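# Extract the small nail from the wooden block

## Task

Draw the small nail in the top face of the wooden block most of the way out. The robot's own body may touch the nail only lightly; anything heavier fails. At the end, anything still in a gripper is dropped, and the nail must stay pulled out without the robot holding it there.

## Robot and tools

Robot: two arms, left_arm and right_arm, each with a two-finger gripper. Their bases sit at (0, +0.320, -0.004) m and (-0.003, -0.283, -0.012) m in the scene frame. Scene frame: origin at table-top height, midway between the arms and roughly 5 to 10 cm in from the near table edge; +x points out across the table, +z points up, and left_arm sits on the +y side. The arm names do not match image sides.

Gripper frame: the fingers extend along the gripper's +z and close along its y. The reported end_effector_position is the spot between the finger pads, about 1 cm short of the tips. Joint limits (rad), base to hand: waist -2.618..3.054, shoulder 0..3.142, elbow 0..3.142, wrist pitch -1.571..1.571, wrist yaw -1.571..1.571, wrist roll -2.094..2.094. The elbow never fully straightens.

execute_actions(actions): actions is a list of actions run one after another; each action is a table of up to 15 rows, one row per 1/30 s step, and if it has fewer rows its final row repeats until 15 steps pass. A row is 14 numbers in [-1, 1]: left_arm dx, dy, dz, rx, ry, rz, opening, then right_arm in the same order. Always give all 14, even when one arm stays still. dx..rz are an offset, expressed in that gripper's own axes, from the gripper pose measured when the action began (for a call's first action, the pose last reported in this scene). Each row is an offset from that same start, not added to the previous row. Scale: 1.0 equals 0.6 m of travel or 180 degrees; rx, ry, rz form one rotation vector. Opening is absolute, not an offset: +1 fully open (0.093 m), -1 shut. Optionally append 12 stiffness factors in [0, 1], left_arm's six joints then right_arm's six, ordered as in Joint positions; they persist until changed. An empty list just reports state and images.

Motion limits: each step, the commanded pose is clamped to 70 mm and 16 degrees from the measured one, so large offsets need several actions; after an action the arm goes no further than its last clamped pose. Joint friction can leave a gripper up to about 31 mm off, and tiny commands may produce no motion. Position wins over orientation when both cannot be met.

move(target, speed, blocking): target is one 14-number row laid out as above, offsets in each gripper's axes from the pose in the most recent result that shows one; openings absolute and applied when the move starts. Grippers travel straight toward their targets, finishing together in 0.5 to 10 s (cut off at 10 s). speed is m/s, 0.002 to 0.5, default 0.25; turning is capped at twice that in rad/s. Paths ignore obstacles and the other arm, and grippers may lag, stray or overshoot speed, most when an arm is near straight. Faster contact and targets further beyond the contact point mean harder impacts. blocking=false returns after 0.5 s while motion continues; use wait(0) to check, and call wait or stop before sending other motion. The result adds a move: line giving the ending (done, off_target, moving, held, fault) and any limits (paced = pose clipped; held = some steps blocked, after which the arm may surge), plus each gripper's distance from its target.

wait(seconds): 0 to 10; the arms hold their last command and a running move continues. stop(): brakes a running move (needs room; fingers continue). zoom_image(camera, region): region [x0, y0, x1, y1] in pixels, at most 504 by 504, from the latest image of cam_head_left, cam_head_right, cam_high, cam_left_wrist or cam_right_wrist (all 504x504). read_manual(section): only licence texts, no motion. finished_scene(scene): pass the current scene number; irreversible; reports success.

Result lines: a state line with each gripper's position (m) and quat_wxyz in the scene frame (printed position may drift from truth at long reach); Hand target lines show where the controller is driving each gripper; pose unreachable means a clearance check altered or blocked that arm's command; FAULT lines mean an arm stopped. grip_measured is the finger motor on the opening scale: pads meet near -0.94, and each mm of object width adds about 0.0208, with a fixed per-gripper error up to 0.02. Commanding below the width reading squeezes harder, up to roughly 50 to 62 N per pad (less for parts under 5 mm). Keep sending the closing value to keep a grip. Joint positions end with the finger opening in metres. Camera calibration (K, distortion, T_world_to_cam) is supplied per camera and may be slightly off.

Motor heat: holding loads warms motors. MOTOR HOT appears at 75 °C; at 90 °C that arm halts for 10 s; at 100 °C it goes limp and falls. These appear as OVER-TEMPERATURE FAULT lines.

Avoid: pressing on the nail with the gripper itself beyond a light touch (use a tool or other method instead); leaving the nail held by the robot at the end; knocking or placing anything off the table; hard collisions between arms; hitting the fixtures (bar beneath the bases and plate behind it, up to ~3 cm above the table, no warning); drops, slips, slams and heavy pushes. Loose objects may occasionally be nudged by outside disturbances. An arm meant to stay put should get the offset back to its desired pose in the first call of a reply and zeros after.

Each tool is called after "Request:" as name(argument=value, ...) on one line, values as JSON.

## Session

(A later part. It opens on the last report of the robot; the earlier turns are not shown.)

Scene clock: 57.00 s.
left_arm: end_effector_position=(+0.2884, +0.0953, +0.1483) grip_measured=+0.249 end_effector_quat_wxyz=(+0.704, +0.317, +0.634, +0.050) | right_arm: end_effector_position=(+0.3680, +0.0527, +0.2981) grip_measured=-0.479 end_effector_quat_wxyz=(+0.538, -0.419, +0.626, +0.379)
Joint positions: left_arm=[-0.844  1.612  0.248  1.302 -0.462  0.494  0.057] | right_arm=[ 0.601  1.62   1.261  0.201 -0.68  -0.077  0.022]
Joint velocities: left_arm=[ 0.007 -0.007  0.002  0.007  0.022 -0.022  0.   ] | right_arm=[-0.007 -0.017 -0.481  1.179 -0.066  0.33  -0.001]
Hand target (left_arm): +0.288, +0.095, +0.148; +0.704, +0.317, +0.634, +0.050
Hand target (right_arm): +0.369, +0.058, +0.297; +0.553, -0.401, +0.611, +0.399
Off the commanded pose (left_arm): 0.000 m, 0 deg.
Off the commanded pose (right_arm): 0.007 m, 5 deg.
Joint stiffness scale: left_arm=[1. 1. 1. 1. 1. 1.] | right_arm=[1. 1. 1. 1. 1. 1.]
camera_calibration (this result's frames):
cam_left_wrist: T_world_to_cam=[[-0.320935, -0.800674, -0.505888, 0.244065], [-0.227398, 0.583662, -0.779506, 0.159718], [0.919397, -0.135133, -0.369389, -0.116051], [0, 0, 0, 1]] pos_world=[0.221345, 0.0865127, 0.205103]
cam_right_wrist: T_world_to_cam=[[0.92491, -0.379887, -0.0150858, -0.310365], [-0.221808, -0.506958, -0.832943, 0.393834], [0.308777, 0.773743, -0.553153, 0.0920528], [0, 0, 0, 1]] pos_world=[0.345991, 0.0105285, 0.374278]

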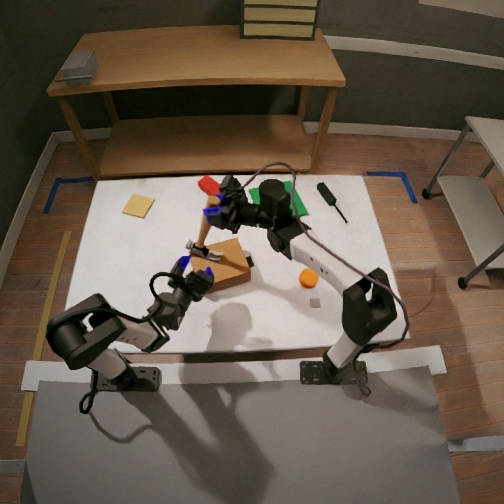

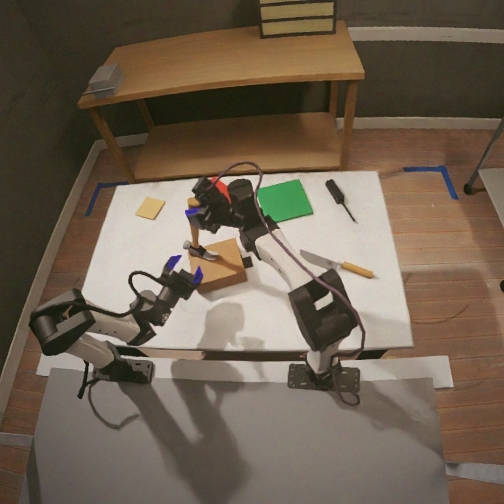

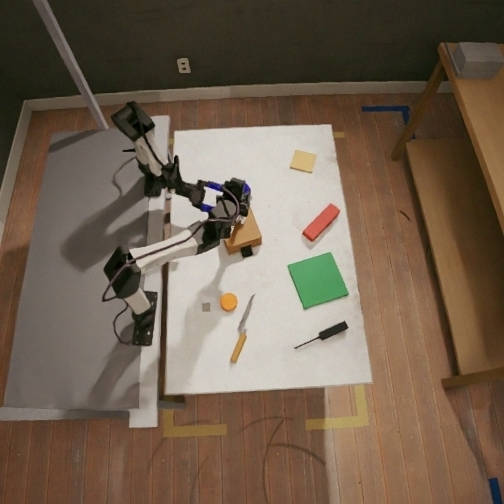

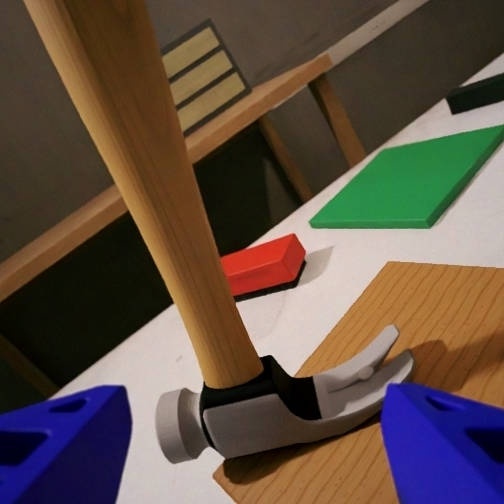

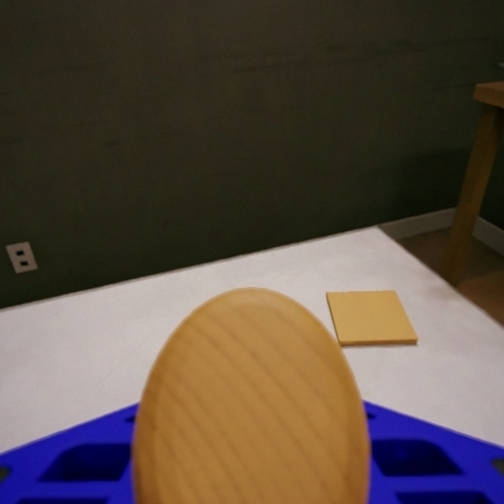

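Request:
execute_actions(actions=[[[0,0,0,0,0,0,0.25,0.003,0,0.010,0,-0.034,0,-0.48],[0,0,0,0,0,0,0.25,0.003,0,0.010,0,-0.039,0,-0.48],[0,0,0,0,0,0,0.25,0.004,0,0.010,0,-0.044,0,-0.48],[0,0,0,0,0,0,0.25,0.004,0,0.010,0,-0.049,0,-0.48],[0,0,0,0,0,0,0.25,0.005,0,0.010,0,-0.054,0,-0.48],[0,0,0,0,0,0,0.25,0.005,0,0.010,0,-0.059,0,-0.48],[0,0,0,0,0,0,0.25,0.006,0,0.010,0,-0.064,0,-0.48],[0,0,0,0,0,0,0.25,0.006,0,0.010,0,-0.069,0,-0.48],[0,0,0,0,0,0,0.25,0.006,0,0.010,0,-0.074,0,-0.48],[0,0,0,0,0,0,0.25,0.006,0,0.010,0,-0.079,0,-0.48],[0,0,0,0,0,0,0.25,0.006,0,0.010,0,-0.084,0,-0.48],[0,0,0,0,0,0,0.25,0.006,0,0.010,0,-0.089,0,-0.48],[0,0,0,0,0,0,0.25,0.006,0,0.010,0,-0.094,0,-0.48],[0,0,0,0,0,0,0.25,0.006,0,0.010,0,-0.099,0,-0.48],[0,0,0,0,0,0,0.25,0.006,0,0.010,0,-0.104,0,-0.48]]])

Request:
wait(seconds=0.3)

Scene clock: 58.03 s.
left_arm: end_effector_position=(+0.2884, +0.0953, +0.1483) grip_measured=+0.249 end_effector_quat_wxyz=(+0.704, +0.317, +0.634, +0.050) | right_arm: end_effector_position=(+0.3672, +0.0560, +0.3026) grip_measured=-0.479 end_effector_quat_wxyz=(+0.616, -0.374, +0.544, +0.430)
Joint positions: left_arm=[-0.844  1.612  0.248  1.302 -0.462  0.494  0.057] | right_arm=[ 0.607  1.69   1.072  0.8   -0.68   0.121  0.022]
Joint velocities: left_arm=[ 0.007 -0.002 -0.002 -0.081  0.022  0.081 -0.001] | right_arm=[ 0.022  0.232 -0.208  1.048 -0.007  0.403  0.001]
Hand target (left_arm): +0.288, +0.095, +0.148; +0.704, +0.317, +0.634, +0.050
Hand target (right_arm): +0.369, +0.058, +0.295; +0.628, -0.354, +0.535, +0.441
Off the commanded pose (left_arm): 0.000 m, 0 deg.
Off the commanded pose (right_arm): 0.009 m, 4 deg.
Joint stiffness scale: left_arm=[1. 1. 1. 1. 1. 1.] | right_arm=[1. 1. 1. 1. 1. 1.]
camera_calibration (this result's frames):
cam_left_wrist: T_world_to_cam=[[-0.320935, -0.800674, -0.505888, 0.244065], [-0.227398, 0.583662, -0.779506, 0.159718], [0.919397, -0.135133, -0.369389, -0.116051], [0, 0, 0, 1]] pos_world=[0.221345, 0.0865127, 0.205103]
cam_right_wrist: T_world_to_cam=[[0.929053, -0.369926, -0.00387644, -0.313846], [-0.120647, -0.29306, -0.948451, 0.384895], [0.349721, 0.881629, -0.316899, -0.000303531], [0, 0, 0, 1]] pos_world=[0.338122, -0.00303455, 0.363742]

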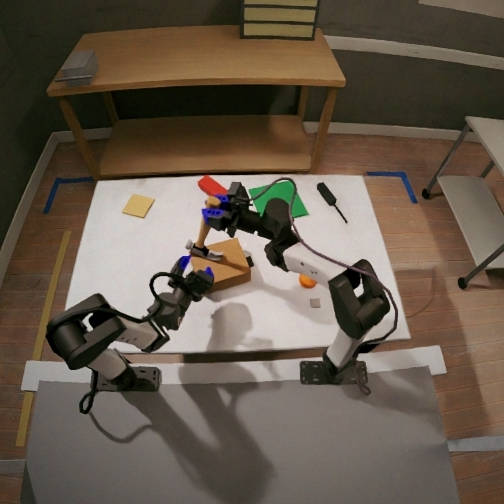

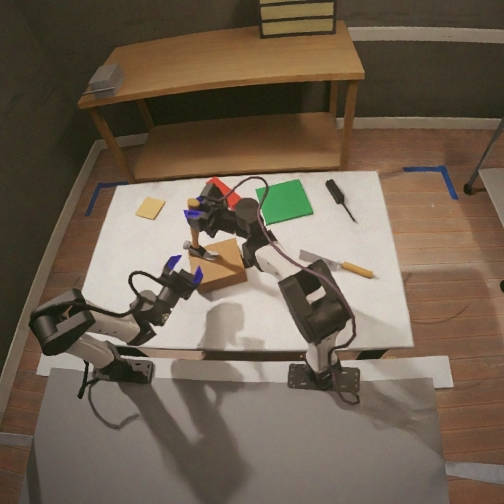

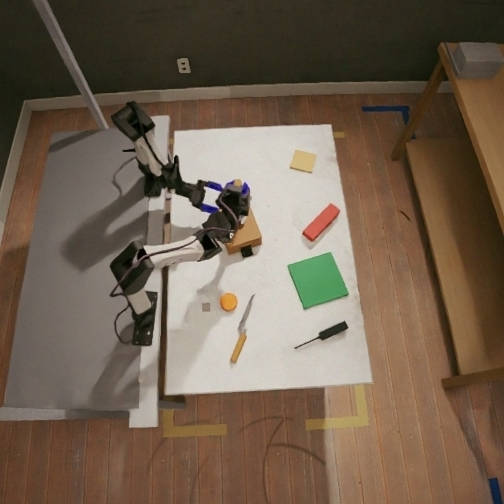

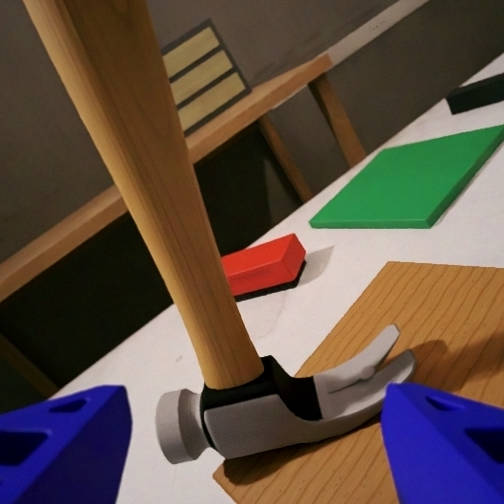

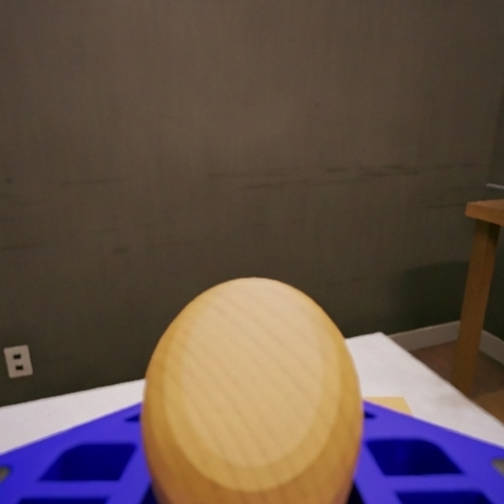

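Scene clock: 58.33 s.
left_arm: end_effector_position=(+0.2884, +0.0953, +0.1483) grip_measured=+0.249 end_effector_quat_wxyz=(+0.704, +0.317, +0.634, +0.050) | right_arm: end_effector_position=(+0.3673, +0.0559, +0.3042) grip_measured=-0.479 end_effector_quat_wxyz=(+0.629, -0.363, +0.528, +0.440)
Joint positions: left_arm=[-0.844  1.612  0.248  1.302 -0.462  0.494  0.057] | right_arm=[ 0.609  1.716  1.053  0.908 -0.673  0.163  0.022]
Joint velocities: left_arm=[ 0.007 -0.017 -0.007  0.051 -0.037  0.007 -0.   ] | right_arm=[ 0.012  0.017 -0.022  0.051 -0.11  -0.051  0.   ]
Hand target (left_arm): +0.288, +0.095, +0.148; +0.704, +0.317, +0.634, +0.050
Hand target (right_arm): +0.369, +0.057, +0.295; +0.628, -0.354, +0.535, +0.441
Off the commanded pose (left_arm): 0.000 m, 0 deg.
Off the commanded pose (right_arm): 0.011 m, 1 deg.
Joint stiffness scale: left_arm=[1. 1. 1. 1. 1. 1.] | right_arm=[1. 1. 1. 1. 1. 1.]
wait: 0.30 s; no rest
camera_calibration (this result's frames):
cam_left_wrist: T_world_to_cam=[[-0.320935, -0.800674, -0.505888, 0.244065], [-0.227398, 0.583662, -0.779506, 0.159718], [0.919397, -0.135133, -0.369389, -0.116051], [0, 0, 0, 1]] pos_world=[0.221345, 0.0865127, 0.205103]
cam_right_wrist: T_world_to_cam=[[0.929597, -0.368513, -0.00694434, -0.313263], [-0.10542, -0.247779, -0.963064, 0.382766], [0.353181, 0.895993, -0.269183, -0.0163775], [0, 0, 0, 1]] pos_world=[0.337344, -0.00592613, 0.362044]

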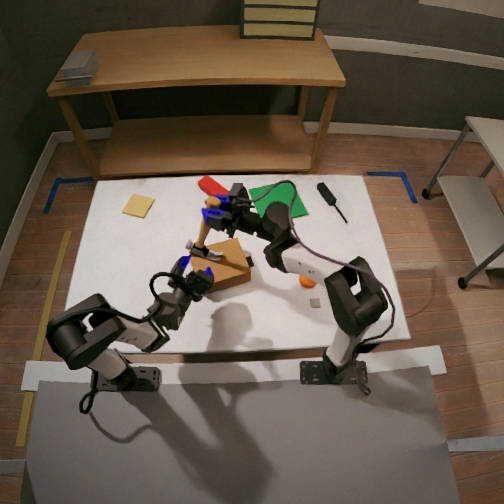

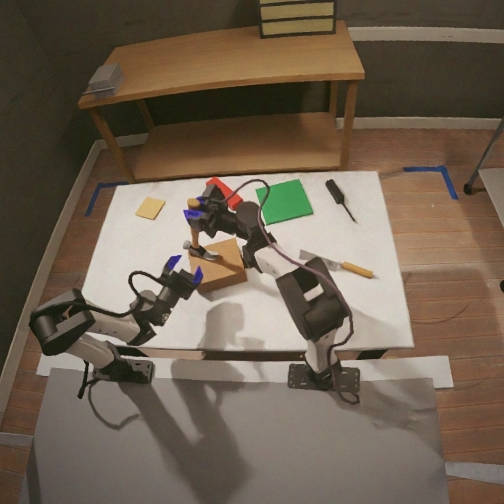

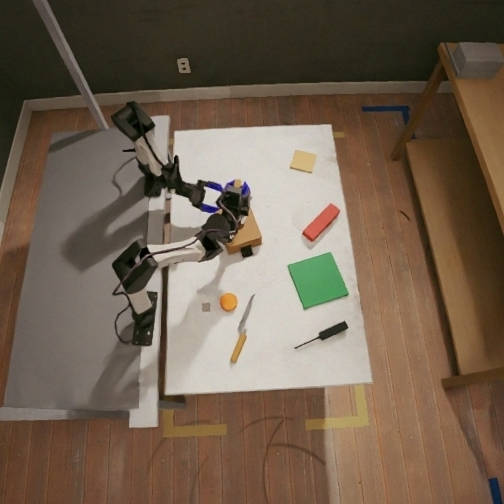

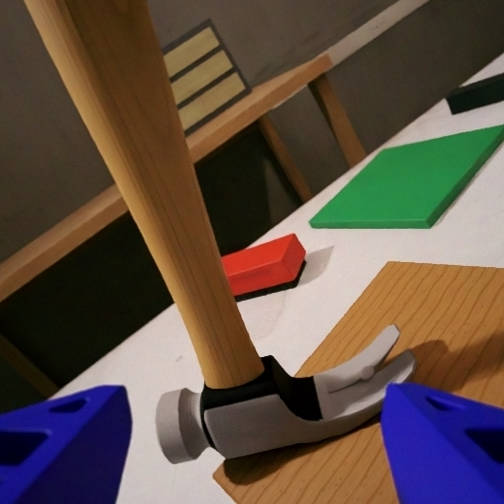

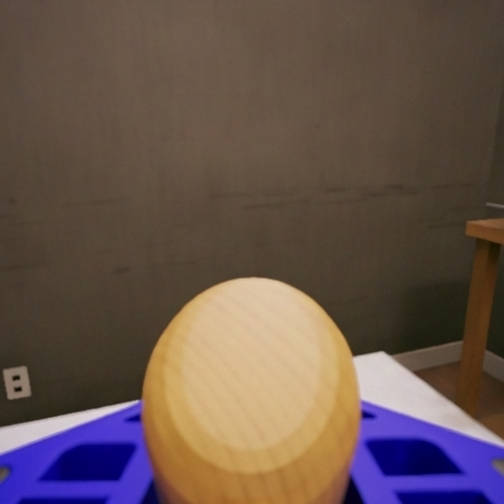

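Request:
execute_actions(actions=[[[0,0,0,0,0,0,0.25,0.012,0,0.004,0,0,0,-0.53],[0,0,0,0,0,0,0.25,0.010,0,0.006,0,0,0,-0.58],[0,0,0,0,0,0,0.25,0.008,0.002,0.010,0,0,0,-0.65],[0,0,0,0,0,0,0.25,0.006,0.004,0.015,-0.002,0,0,-0.75],[0,0,0,0,0,0,0.25,0.006,0.006,0.020,-0.003,0,0,-0.88],[0,0,0,0,0,0,0.25,0.006,0.008,0.025,-0.005,0,0,-0.88],[0,0,0,0,0,0,0.25,0.007,0.010,0.030,-0.006,0,0,-0.88],[0,0,0,0,0,0,0.25,0.007,0.012,0.035,-0.008,0,0,-0.88],[0,0,0,0,0,0,0.25,0.008,0.014,0.040,-0.009,0,0,-0.88],[0,0,0,0,0,0,0.25,0.009,0.016,0.045,-0.011,0,0,-0.88],[0,0,0,0,0,0,0.25,0.010,0.018,0.050,-0.012,0,0,-0.88],[0,0,0,0,0,0,0.25,0.011,0.020,0.055,-0.014,0,0,-0.88],[0,0,0,0,0,0,0.25,0.012,0.022,0.060,-0.015,0,0,-0.88],[0,0,0,0,0,0,0.25,0.013,0.024,0.065,-0.017,0,0,-0.88],[0,0,0,0,0,0,0.25,0.014,0.026,0.070,-0.018,0,0,-0.88]]])

Request:
wait(seconds=0.3)

Scene clock: 59.93 s.
left_arm: end_effector_position=(+0.2884, +0.0953, +0.1483) grip_measured=+0.249 end_effector_quat_wxyz=(+0.704, +0.317, +0.634, +0.050) | right_arm: end_effector_position=(+0.3674, +0.0632, +0.3047) grip_measured=-0.604 end_effector_quat_wxyz=(+0.623, -0.374, +0.521, +0.447)
Joint positions: left_arm=[-0.844  1.612  0.248  1.302 -0.462  0.494  0.057] | right_arm=[ 0.615  1.74   1.085  0.902 -0.699  0.16   0.016]
Joint velocities: left_arm=[-0.012 -0.002 -0.002  0.022 -0.095 -0.007 -0.001] | right_arm=[ 0.007  0.076  0.105  0.007 -0.066 -0.051  0.001]
Hand target (left_arm): +0.288, +0.095, +0.148; +0.704, +0.317, +0.634, +0.050
Hand target (right_arm): +0.362, +0.098, +0.302; +0.618, -0.381, +0.516, +0.455
Off the commanded pose (left_arm): 0.000 m, 0 deg.
Off the commanded pose (right_arm): 0.038 m, 1 deg.
Joint stiffness scale: left_arm=[1. 1. 1. 1. 1. 1.] | right_arm=[1. 1. 1. 1. 1. 1.]
camera_calibration (this result's frames):
cam_left_wrist: T_world_to_cam=[[-0.320935, -0.800674, -0.505888, 0.244065], [-0.227398, 0.583662, -0.779506, 0.159718], [0.919397, -0.135133, -0.369389, -0.116051], [0, 0, 0, 1]] pos_world=[0.221345, 0.0865127, 0.205103]
cam_right_wrist: T_world_to_cam=[[0.940541, -0.339677, 0.00175236, -0.319194], [-0.0905618, -0.255724, -0.962499, 0.379875], [0.327387, 0.90511, -0.271281, -0.0133179], [0, 0, 0, 1]] pos_world=[0.338978, 0.000774429, 0.362576]

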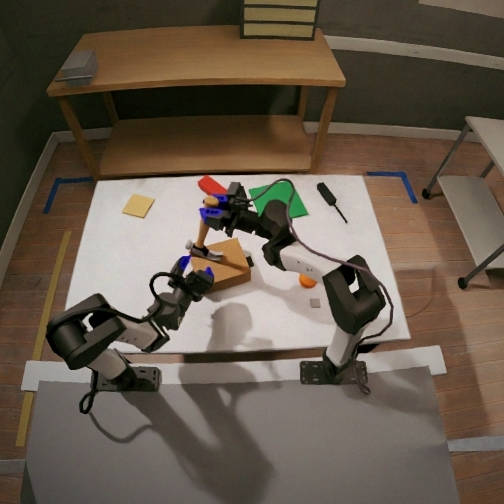

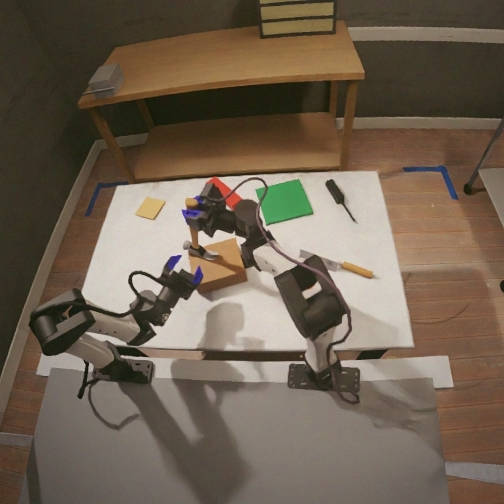

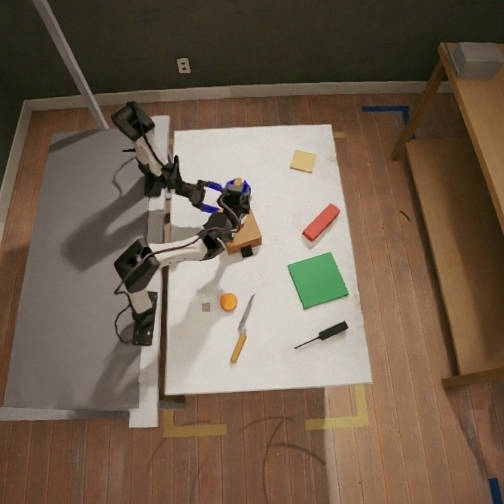

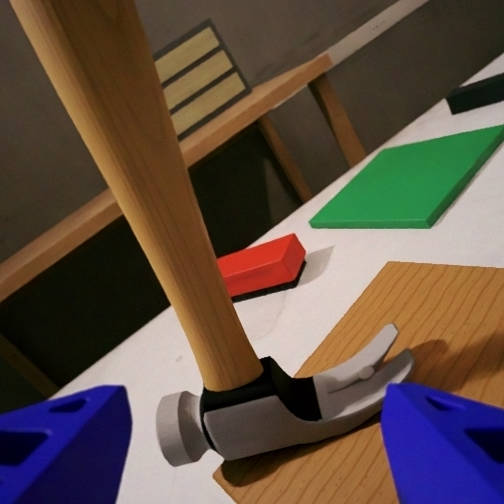

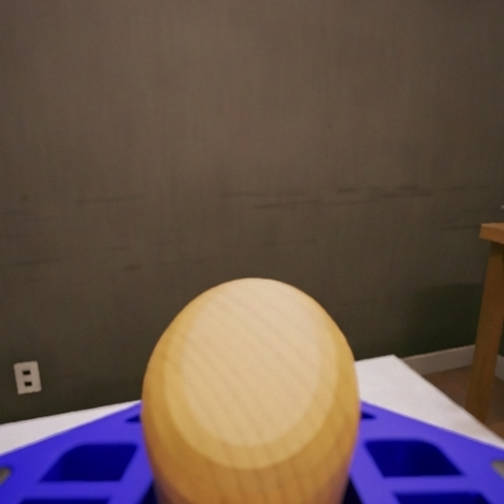

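Scene clock: 60.23 s.
left_arm: end_effector_position=(+0.2884, +0.0953, +0.1483) grip_measured=+0.249 end_effector_quat_wxyz=(+0.704, +0.317, +0.634, +0.050) | right_arm: end_effector_position=(+0.3671, +0.0641, +0.3047) grip_measured=-0.604 end_effector_quat_wxyz=(+0.622, -0.377, +0.520, +0.449)
Joint positions: left_arm=[-0.844  1.612  0.248  1.302 -0.462  0.494  0.057] | right_arm=[ 0.615  1.743  1.089  0.902 -0.706  0.16   0.016]
Joint velocities: left_arm=[-0.017 -0.022 -0.022 -0.022 -0.022 -0.022  0.001] | right_arm=[-0.007  0.002  0.002 -0.037 -0.022  0.022  0.001]
Hand target (left_arm): +0.288, +0.095, +0.148; +0.704, +0.317, +0.634, +0.050
Hand target (right_arm): +0.362, +0.098, +0.302; +0.618, -0.381, +0.516, +0.455
Off the commanded pose (left_arm): 0.000 m, 0 deg.
Off the commanded pose (right_arm): 0.037 m, 1 deg.
Joint stiffness scale: left_arm=[1. 1. 1. 1. 1. 1.] | right_arm=[1. 1. 1. 1. 1. 1.]
wait: 0.30 s; at rest by 0.17 s
camera_calibration (this result's frames):
cam_left_wrist: T_world_to_cam=[[-0.320935, -0.800674, -0.505888, 0.244065], [-0.227398, 0.583662, -0.779506, 0.159718], [0.919397, -0.135133, -0.369389, -0.116051], [0, 0, 0, 1]] pos_world=[0.221345, 0.0865127, 0.205103]
cam_right_wrist: T_world_to_cam=[[0.942784, -0.333386, 0.00345727, -0.320331], [-0.0874612, -0.257312, -0.962362, 0.378973], [0.321728, 0.906997, -0.271748, -0.0118431], [0, 0, 0, 1]] pos_world=[0.338959, 0.00146185, 0.362598]

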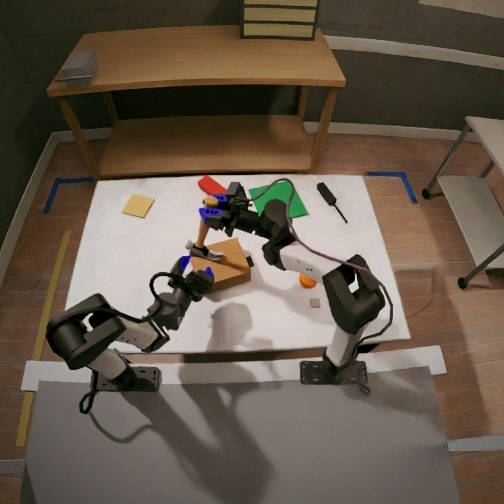

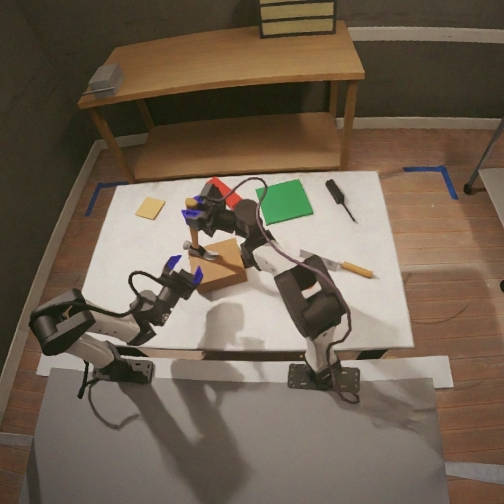

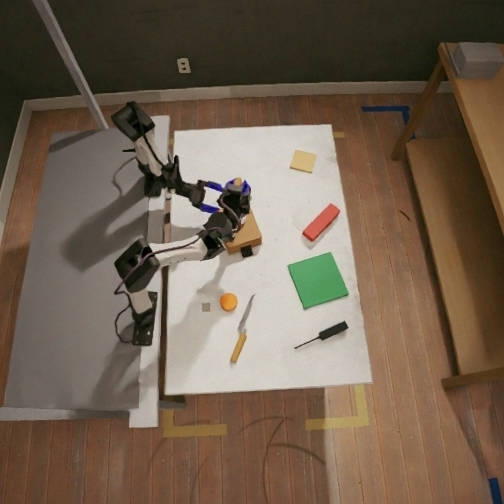

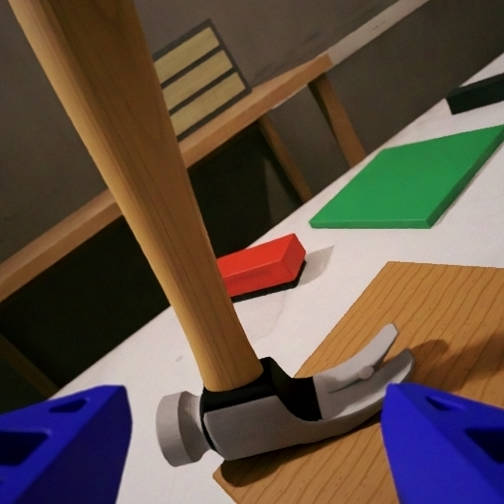

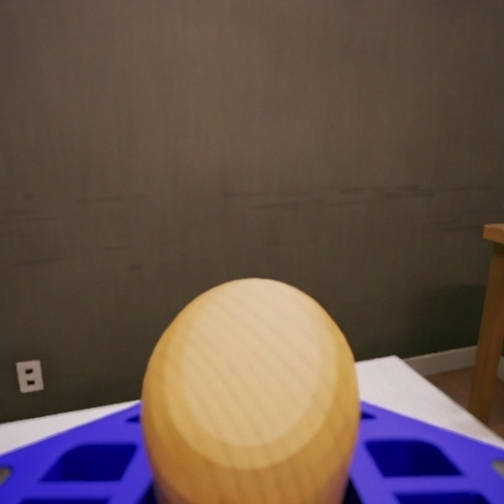

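Request:
execute_actions(actions=[[[0,0,0,0,0,0,0.25,0.012,0.019,0.061,-0.004,0,0,-0.88],[0,0,0,0,0,0,0.25,0.013,0.019,0.064,-0.003,0,0,-0.88],[0,0,0,0,0,0,0.25,0.013,0.019,0.067,-0.002,0,0,-0.88],[0,0,0,0,0,0,0.25,0.014,0.019,0.070,-0.001,0,0,-0.88],[0,0,0,0,0,0,0.25,0.014,0.020,0.074,0,0,0,-0.88],[0,0,0,0,0,0,0.25,0.015,0.020,0.077,0,0,0,-0.88],[0,0,0,0,0,0,0.25,0.015,0.020,0.080,0.001,0,0,-0.88],[0,0,0,0,0,0,0.25,0.016,0.020,0.083,0.002,0,0,-0.88],[0,0,0,0,0,0,0.25,0.016,0.021,0.087,0.003,0,0,-0.88],[0,0,0,0,0,0,0.25,0.017,0.021,0.090,0.004,0,0,-0.88],[0,0,0,0,0,0,0.25,0.017,0.021,0.093,0.005,0,0,-0.88],[0,0,0,0,0,0,0.25,0.018,0.021,0.096,0.005,0,0,-0.88],[0,0,0,0,0,0,0.25,0.018,0.021,0.100,0.005,0,0,-0.88],[0,0,0,0,0,0,0.25,0.019,0.021,0.103,0.005,0,0,-0.88],[0,0,0,0,0,0,0.25,0.019,0.021,0.106,0.005,0,0,-0.88]]])

Request:
wait(seconds=0.3)

Scene clock: 61.63 s.
left_arm: end_effector_position=(+0.2884, +0.0953, +0.1483) grip_measured=+0.249 end_effector_quat_wxyz=(+0.704, +0.317, +0.634, +0.050) | right_arm: end_effector_position=(+0.3729, +0.0810, +0.3066) grip_measured=-0.604 end_effector_quat_wxyz=(+0.624, -0.373, +0.522, +0.446)
Joint positions: left_arm=[-0.844  1.612  0.248  1.302 -0.462  0.494  0.057] | right_arm=[ 0.649  1.783  1.15   0.872 -0.661  0.147  0.016]
Joint velocities: left_arm=[-0.012 -0.017  0.002 -0.051  0.007  0.022 -0.   ] | right_arm=[ 0.081  0.134  0.188 -0.11   0.037 -0.037 -0.   ]
Hand target (left_arm): +0.288, +0.095, +0.148; +0.704, +0.317, +0.634, +0.050
Hand target (right_arm): +0.366, +0.123, +0.302; +0.624, -0.374, +0.523, +0.444
Off the commanded pose (left_arm): 0.000 m, 0 deg.
Off the commanded pose (right_arm): 0.048 m, 0 deg.
Joint stiffness scale: left_arm=[1. 1. 1. 1. 1. 1.] | right_arm=[1. 1. 1. 1. 1. 1.]
camera_calibration (this result's frames):
cam_left_wrist: T_world_to_cam=[[-0.320935, -0.800674, -0.505888, 0.244065], [-0.227398, 0.583662, -0.779506, 0.159718], [0.919397, -0.135133, -0.369389, -0.116051], [0, 0, 0, 1]] pos_world=[0.221345, 0.0865127, 0.205103]
cam_right_wrist: T_world_to_cam=[[0.939046, -0.343785, 0.00227854, -0.317595], [-0.09143, -0.256118, -0.962312, 0.387104], [0.331412, 0.903446, -0.271939, -0.0318552], [0, 0, 0, 1]] pos_world=[0.344187, 0.0187392, 0.364575]

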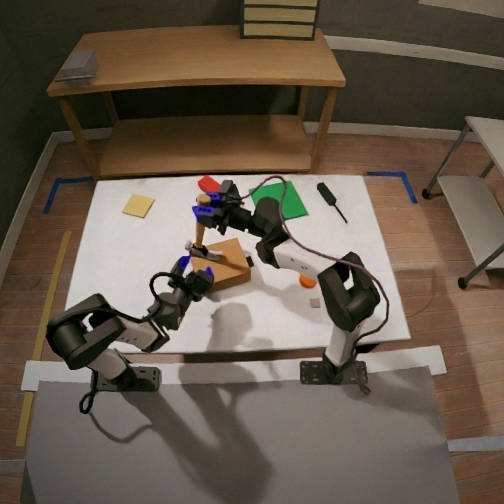

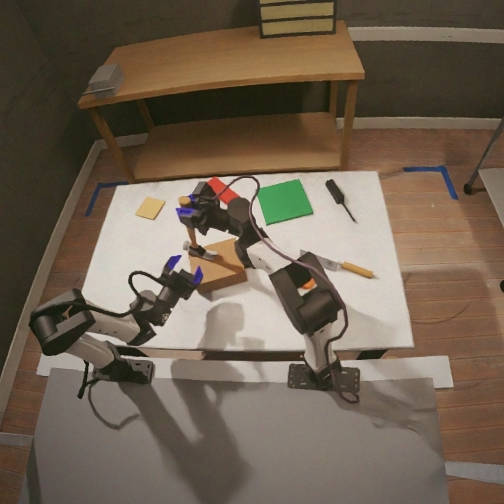

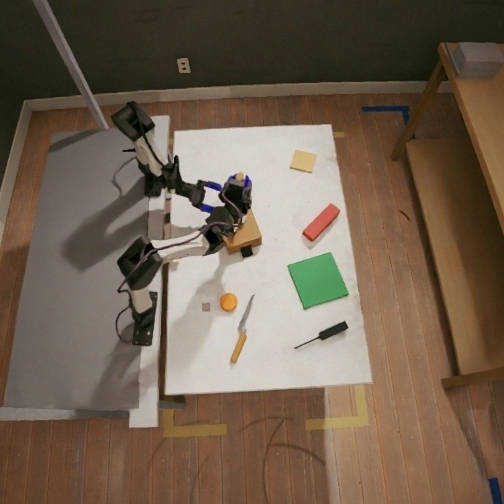

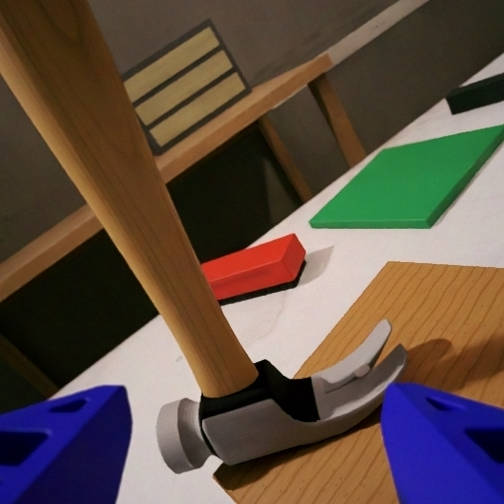

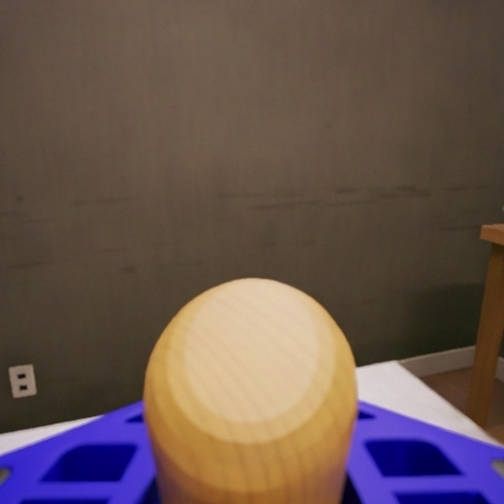

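Scene clock: 61.93 s.
left_arm: end_effector_position=(+0.2884, +0.0953, +0.1483) grip_measured=+0.249 end_effector_quat_wxyz=(+0.704, +0.317, +0.634, +0.050) | right_arm: end_effector_position=(+0.3741, +0.0837, +0.3066) grip_measured=-0.604 end_effector_quat_wxyz=(+0.624, -0.373, +0.523, +0.445)
Joint positions: left_arm=[-0.844  1.612  0.248  1.302 -0.462  0.494  0.057] | right_arm=[ 0.654  1.791  1.16   0.867 -0.655  0.146  0.016]
Joint velocities: left_arm=[ 0.002  0.002  0.012 -0.022 -0.037  0.007  0.   ] | right_arm=[ 0.002  0.012 -0.007  0.007 -0.051  0.007  0.   ]
Hand target (left_arm): +0.288, +0.095, +0.148; +0.704, +0.317, +0.634, +0.050
Hand target (right_arm): +0.366, +0.123, +0.302; +0.624, -0.374, +0.523, +0.444
Off the commanded pose (left_arm): 0.000 m, 0 deg.
Off the commanded pose (right_arm): 0.046 m, 0 deg.
Joint stiffness scale: left_arm=[1. 1. 1. 1. 1. 1.] | right_arm=[1. 1. 1. 1. 1. 1.]
wait: 0.30 s; at rest by 0.20 s
camera_calibration (this result's frames):
cam_left_wrist: T_world_to_cam=[[-0.320935, -0.800674, -0.505888, 0.244065], [-0.227398, 0.583662, -0.779506, 0.159718], [0.919397, -0.135133, -0.369389, -0.116051], [0, 0, 0, 1]] pos_world=[0.221345, 0.0865127, 0.205103]
cam_right_wrist: T_world_to_cam=[[0.938355, -0.345672, 0.00112782, -0.317025], [-0.093254, -0.256285, -0.962092, 0.388504], [0.332857, 0.902679, -0.272721, -0.0349202], [0, 0, 0, 1]] pos_world=[0.345335, 0.0215027, 0.36461]

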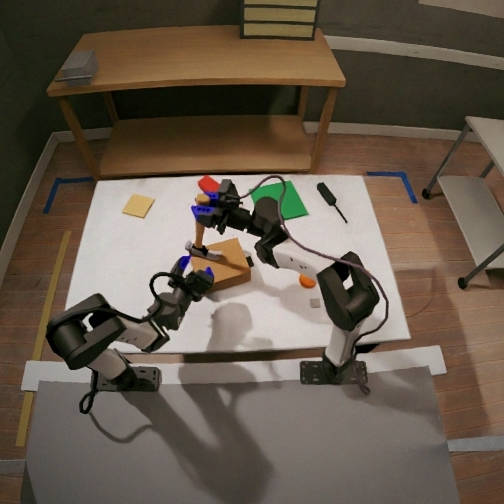

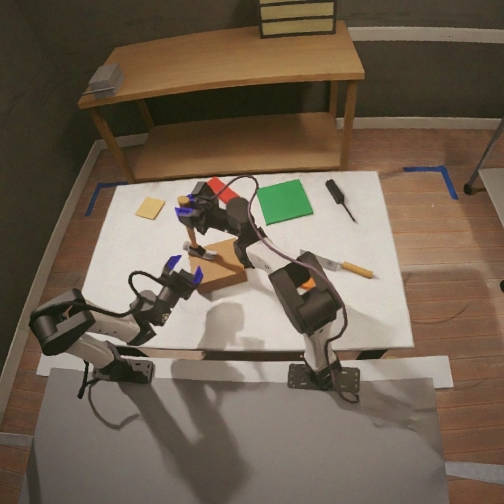

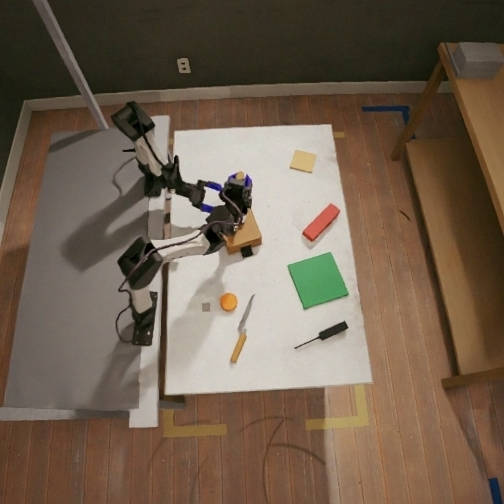

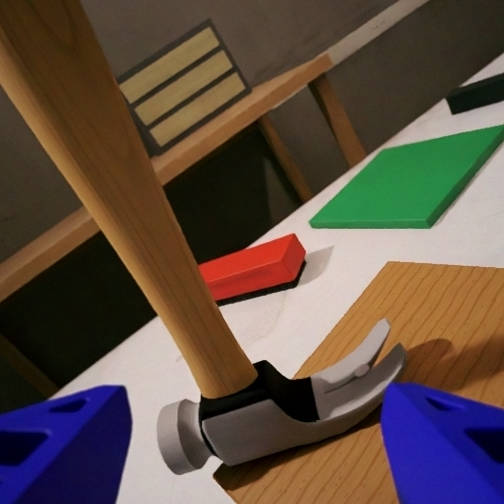

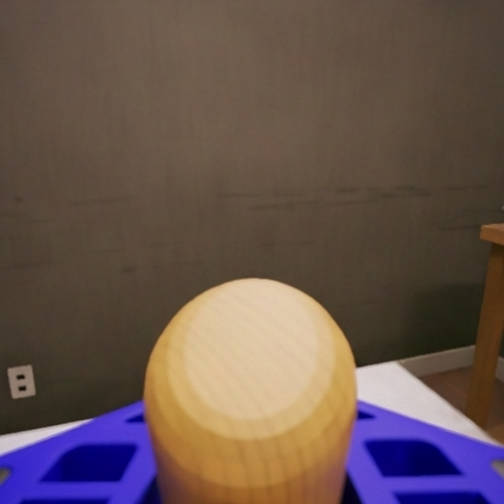

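Request:
execute_actions(actions=[[[0,0,0,0,0,0,0.25,0.016,0.023,0.074,0,0,0,-0.88],[0,0,0,0,0,0,0.25,0.016,0.023,0.078,0,0,0,-0.88],[0,0,0,0,0,0,0.25,0.017,0.023,0.081,0,0,0,-0.88],[0,0,0,0,0,0,0.25,0.017,0.023,0.085,0,0,0,-0.88],[0,0,0,0,0,0,0.25,0.018,0.023,0.088,0,0,0,-0.88],[0,0,0,0,0,0,0.25,0.018,0.022,0.092,0,0,0,-0.88],[0,0,0,0,0,0,0.25,0.019,0.022,0.095,0,0,0,-0.88],[0,0,0,0,0,0,0.25,0.019,0.022,0.099,0,0,0,-0.88],[0,0,0,0,0,0,0.25,0.020,0.022,0.102,0,0,0,-0.88],[0,0,0,0,0,0,0.25,0.020,0.022,0.106,0,0,0,-0.88],[0,0,0,0,0,0,0.25,0.021,0.021,0.109,0,0,0,-0.88],[0,0,0,0,0,0,0.25,0.021,0.021,0.113,0,0,0,-0.88],[0,0,0,0,0,0,0.25,0.022,0.021,0.116,0,0,0,-0.88],[0,0,0,0,0,0,0.25,0.022,0.021,0.120,0,0,0,-0.88],[0,0,0,0,0,0,0.25,0.023,0.021,0.123,0,0,0,-0.88]]])

Request:
wait(seconds=0.2)

Scene clock: 62.87 s.
left_arm: end_effector_position=(+0.2884, +0.0953, +0.1483) grip_measured=+0.249 end_effector_quat_wxyz=(+0.704, +0.317, +0.634, +0.050) | right_arm: end_effector_position=(+0.3872, +0.1099, +0.3079) grip_measured=-0.604 end_effector_quat_wxyz=(+0.619, -0.370, +0.528, +0.449)
Joint positions: left_arm=[-0.844  1.612  0.248  1.302 -0.462  0.494  0.057] | right_arm=[ 0.691  1.875  1.283  0.815 -0.619  0.147  0.016]
Joint velocities: left_arm=[-0.007 -0.012  0.012  0.051  0.007 -0.066 -0.   ] | right_arm=[ 0.237  0.305  0.408 -0.154  0.3   -0.154  0.   ]
Hand target (left_arm): +0.288, +0.095, +0.148; +0.704, +0.317, +0.634, +0.050
Hand target (right_arm): +0.377, +0.151, +0.303; +0.623, -0.375, +0.523, +0.445
Off the commanded pose (left_arm): 0.000 m, 0 deg.
Off the commanded pose (right_arm): 0.049 m, 1 deg.
Joint stiffness scale: left_arm=[1. 1. 1. 1. 1. 1.] | right_arm=[1. 1. 1. 1. 1. 1.]
camera_calibration (this result's frames):
cam_left_wrist: T_world_to_cam=[[-0.320935, -0.800674, -0.505888, 0.244065], [-0.227398, 0.583662, -0.779506, 0.159718], [0.919397, -0.135133, -0.369389, -0.116051], [0, 0, 0, 1]] pos_world=[0.221345, 0.0865127, 0.205103]
cam_right_wrist: T_world_to_cam=[[0.938979, -0.343683, -0.0141943, -0.315978], [-0.108438, -0.256598, -0.960416, 0.403116], [0.326436, 0.903349, -0.278208, -0.0584341], [0, 0, 0, 1]] pos_world=[0.359484, 0.047629, 0.366417]

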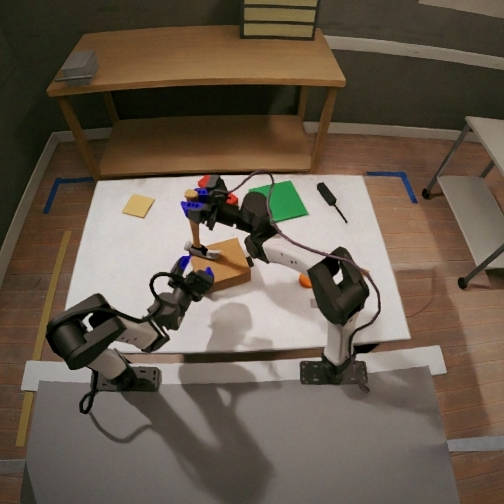

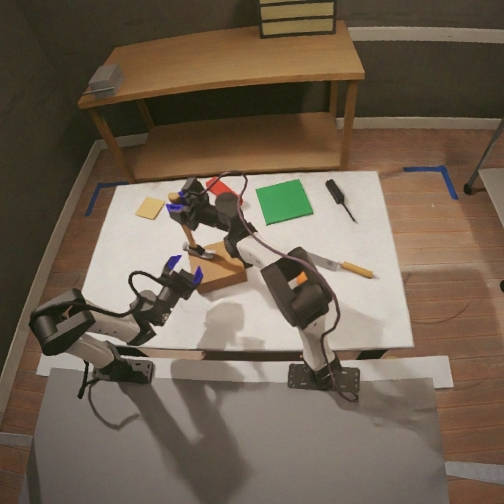

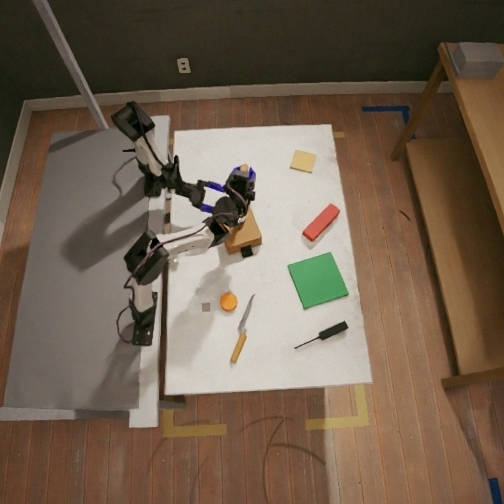

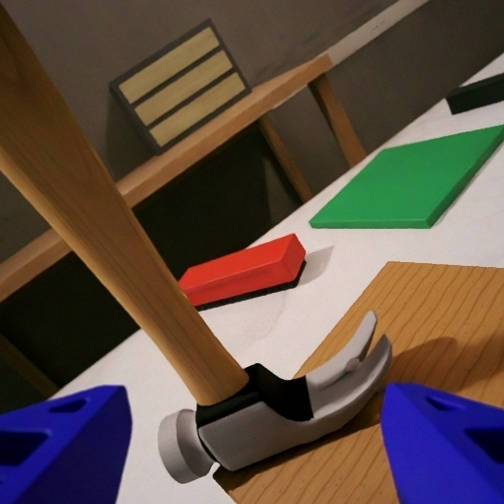

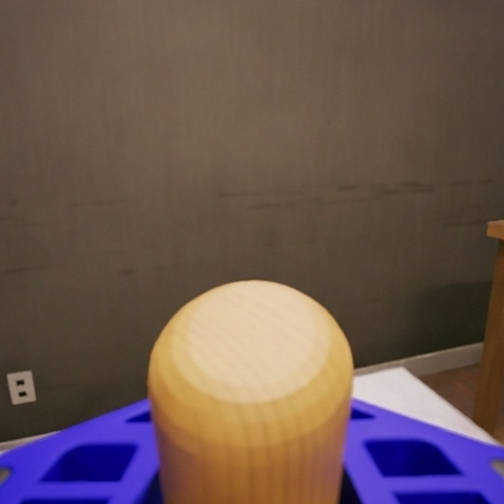

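Scene clock: 63.07 s.
left_arm: end_effector_position=(+0.2884, +0.0953, +0.1483) grip_measured=+0.249 end_effector_quat_wxyz=(+0.704, +0.317, +0.634, +0.050) | right_arm: end_effector_position=(+0.3840, +0.1348, +0.3082) grip_measured=-0.604 end_effector_quat_wxyz=(+0.630, -0.374, +0.521, +0.438)
Joint positions: left_arm=[-0.844  1.612  0.248  1.302 -0.462  0.494  0.057] | right_arm=[ 0.747  1.918  1.337  0.806 -0.555  0.103  0.016]
Joint velocities: left_arm=[ 0.007  0.002 -0.007  0.051 -0.022  0.007  0.002] | right_arm=[ 0.291  0.115  0.154 -0.066  0.242 -0.154  0.001]
Hand target (left_arm): +0.288, +0.095, +0.148; +0.704, +0.317, +0.634, +0.050
Hand target (right_arm): +0.377, +0.151, +0.303; +0.623, -0.375, +0.523, +0.445
Off the commanded pose (left_arm): 0.000 m, 0 deg.
Off the commanded pose (right_arm): 0.024 m, 1 deg.
Joint stiffness scale: left_arm=[1. 1. 1. 1. 1. 1.] | right_arm=[1. 1. 1. 1. 1. 1.]
wait: 0.20 s; no rest
camera_calibration (this result's frames):
cam_left_wrist: T_world_to_cam=[[-0.320935, -0.800674, -0.505888, 0.244065], [-0.227398, 0.583662, -0.779506, 0.159718], [0.919397, -0.135133, -0.369389, -0.116051], [0, 0, 0, 1]] pos_world=[0.221345, 0.0865127, 0.205103]
cam_right_wrist: T_world_to_cam=[[0.934113, -0.356542, 0.0176585, -0.310621], [-0.0799293, -0.257107, -0.963072, 0.399382], [0.347915, 0.898206, -0.268665, -0.0902823], [0, 0, 0, 1]] pos_world=[0.353488, 0.0730268, 0.365863]

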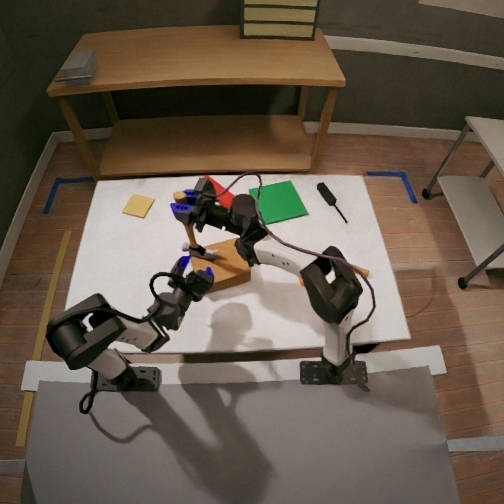

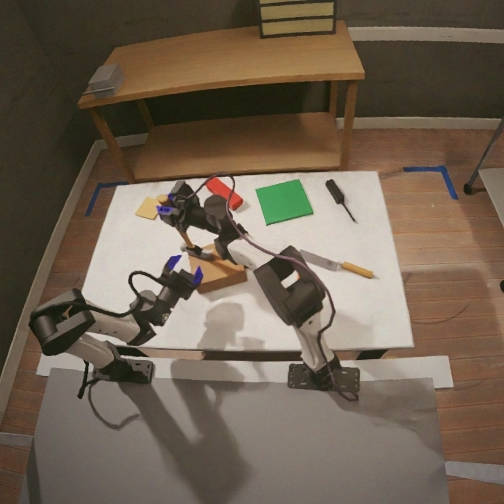

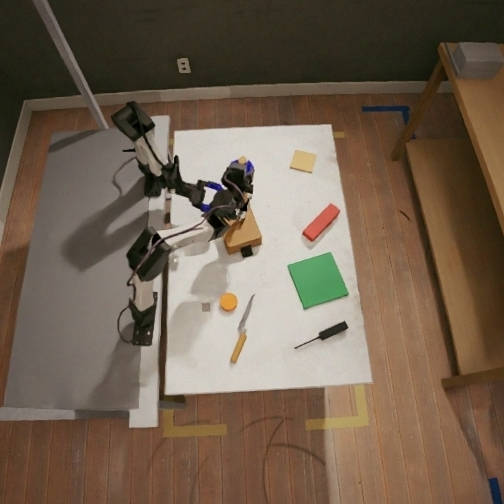

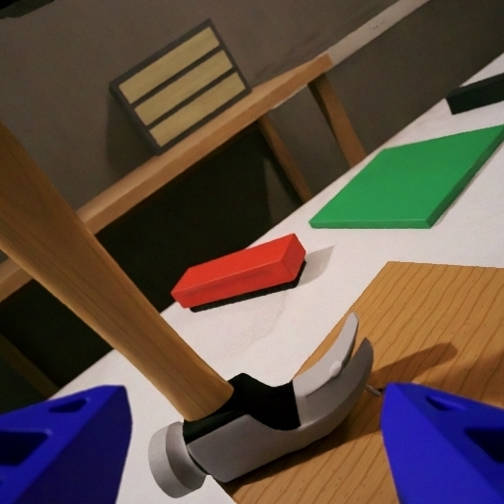

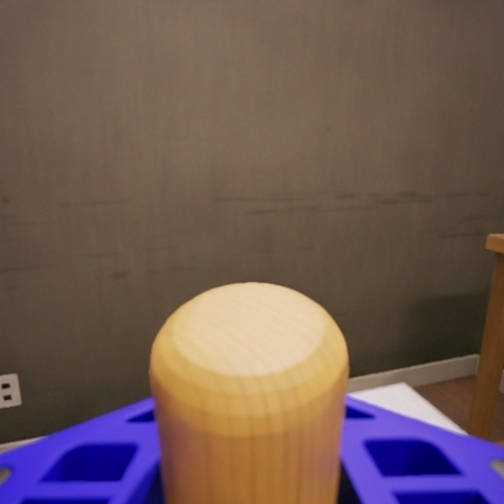

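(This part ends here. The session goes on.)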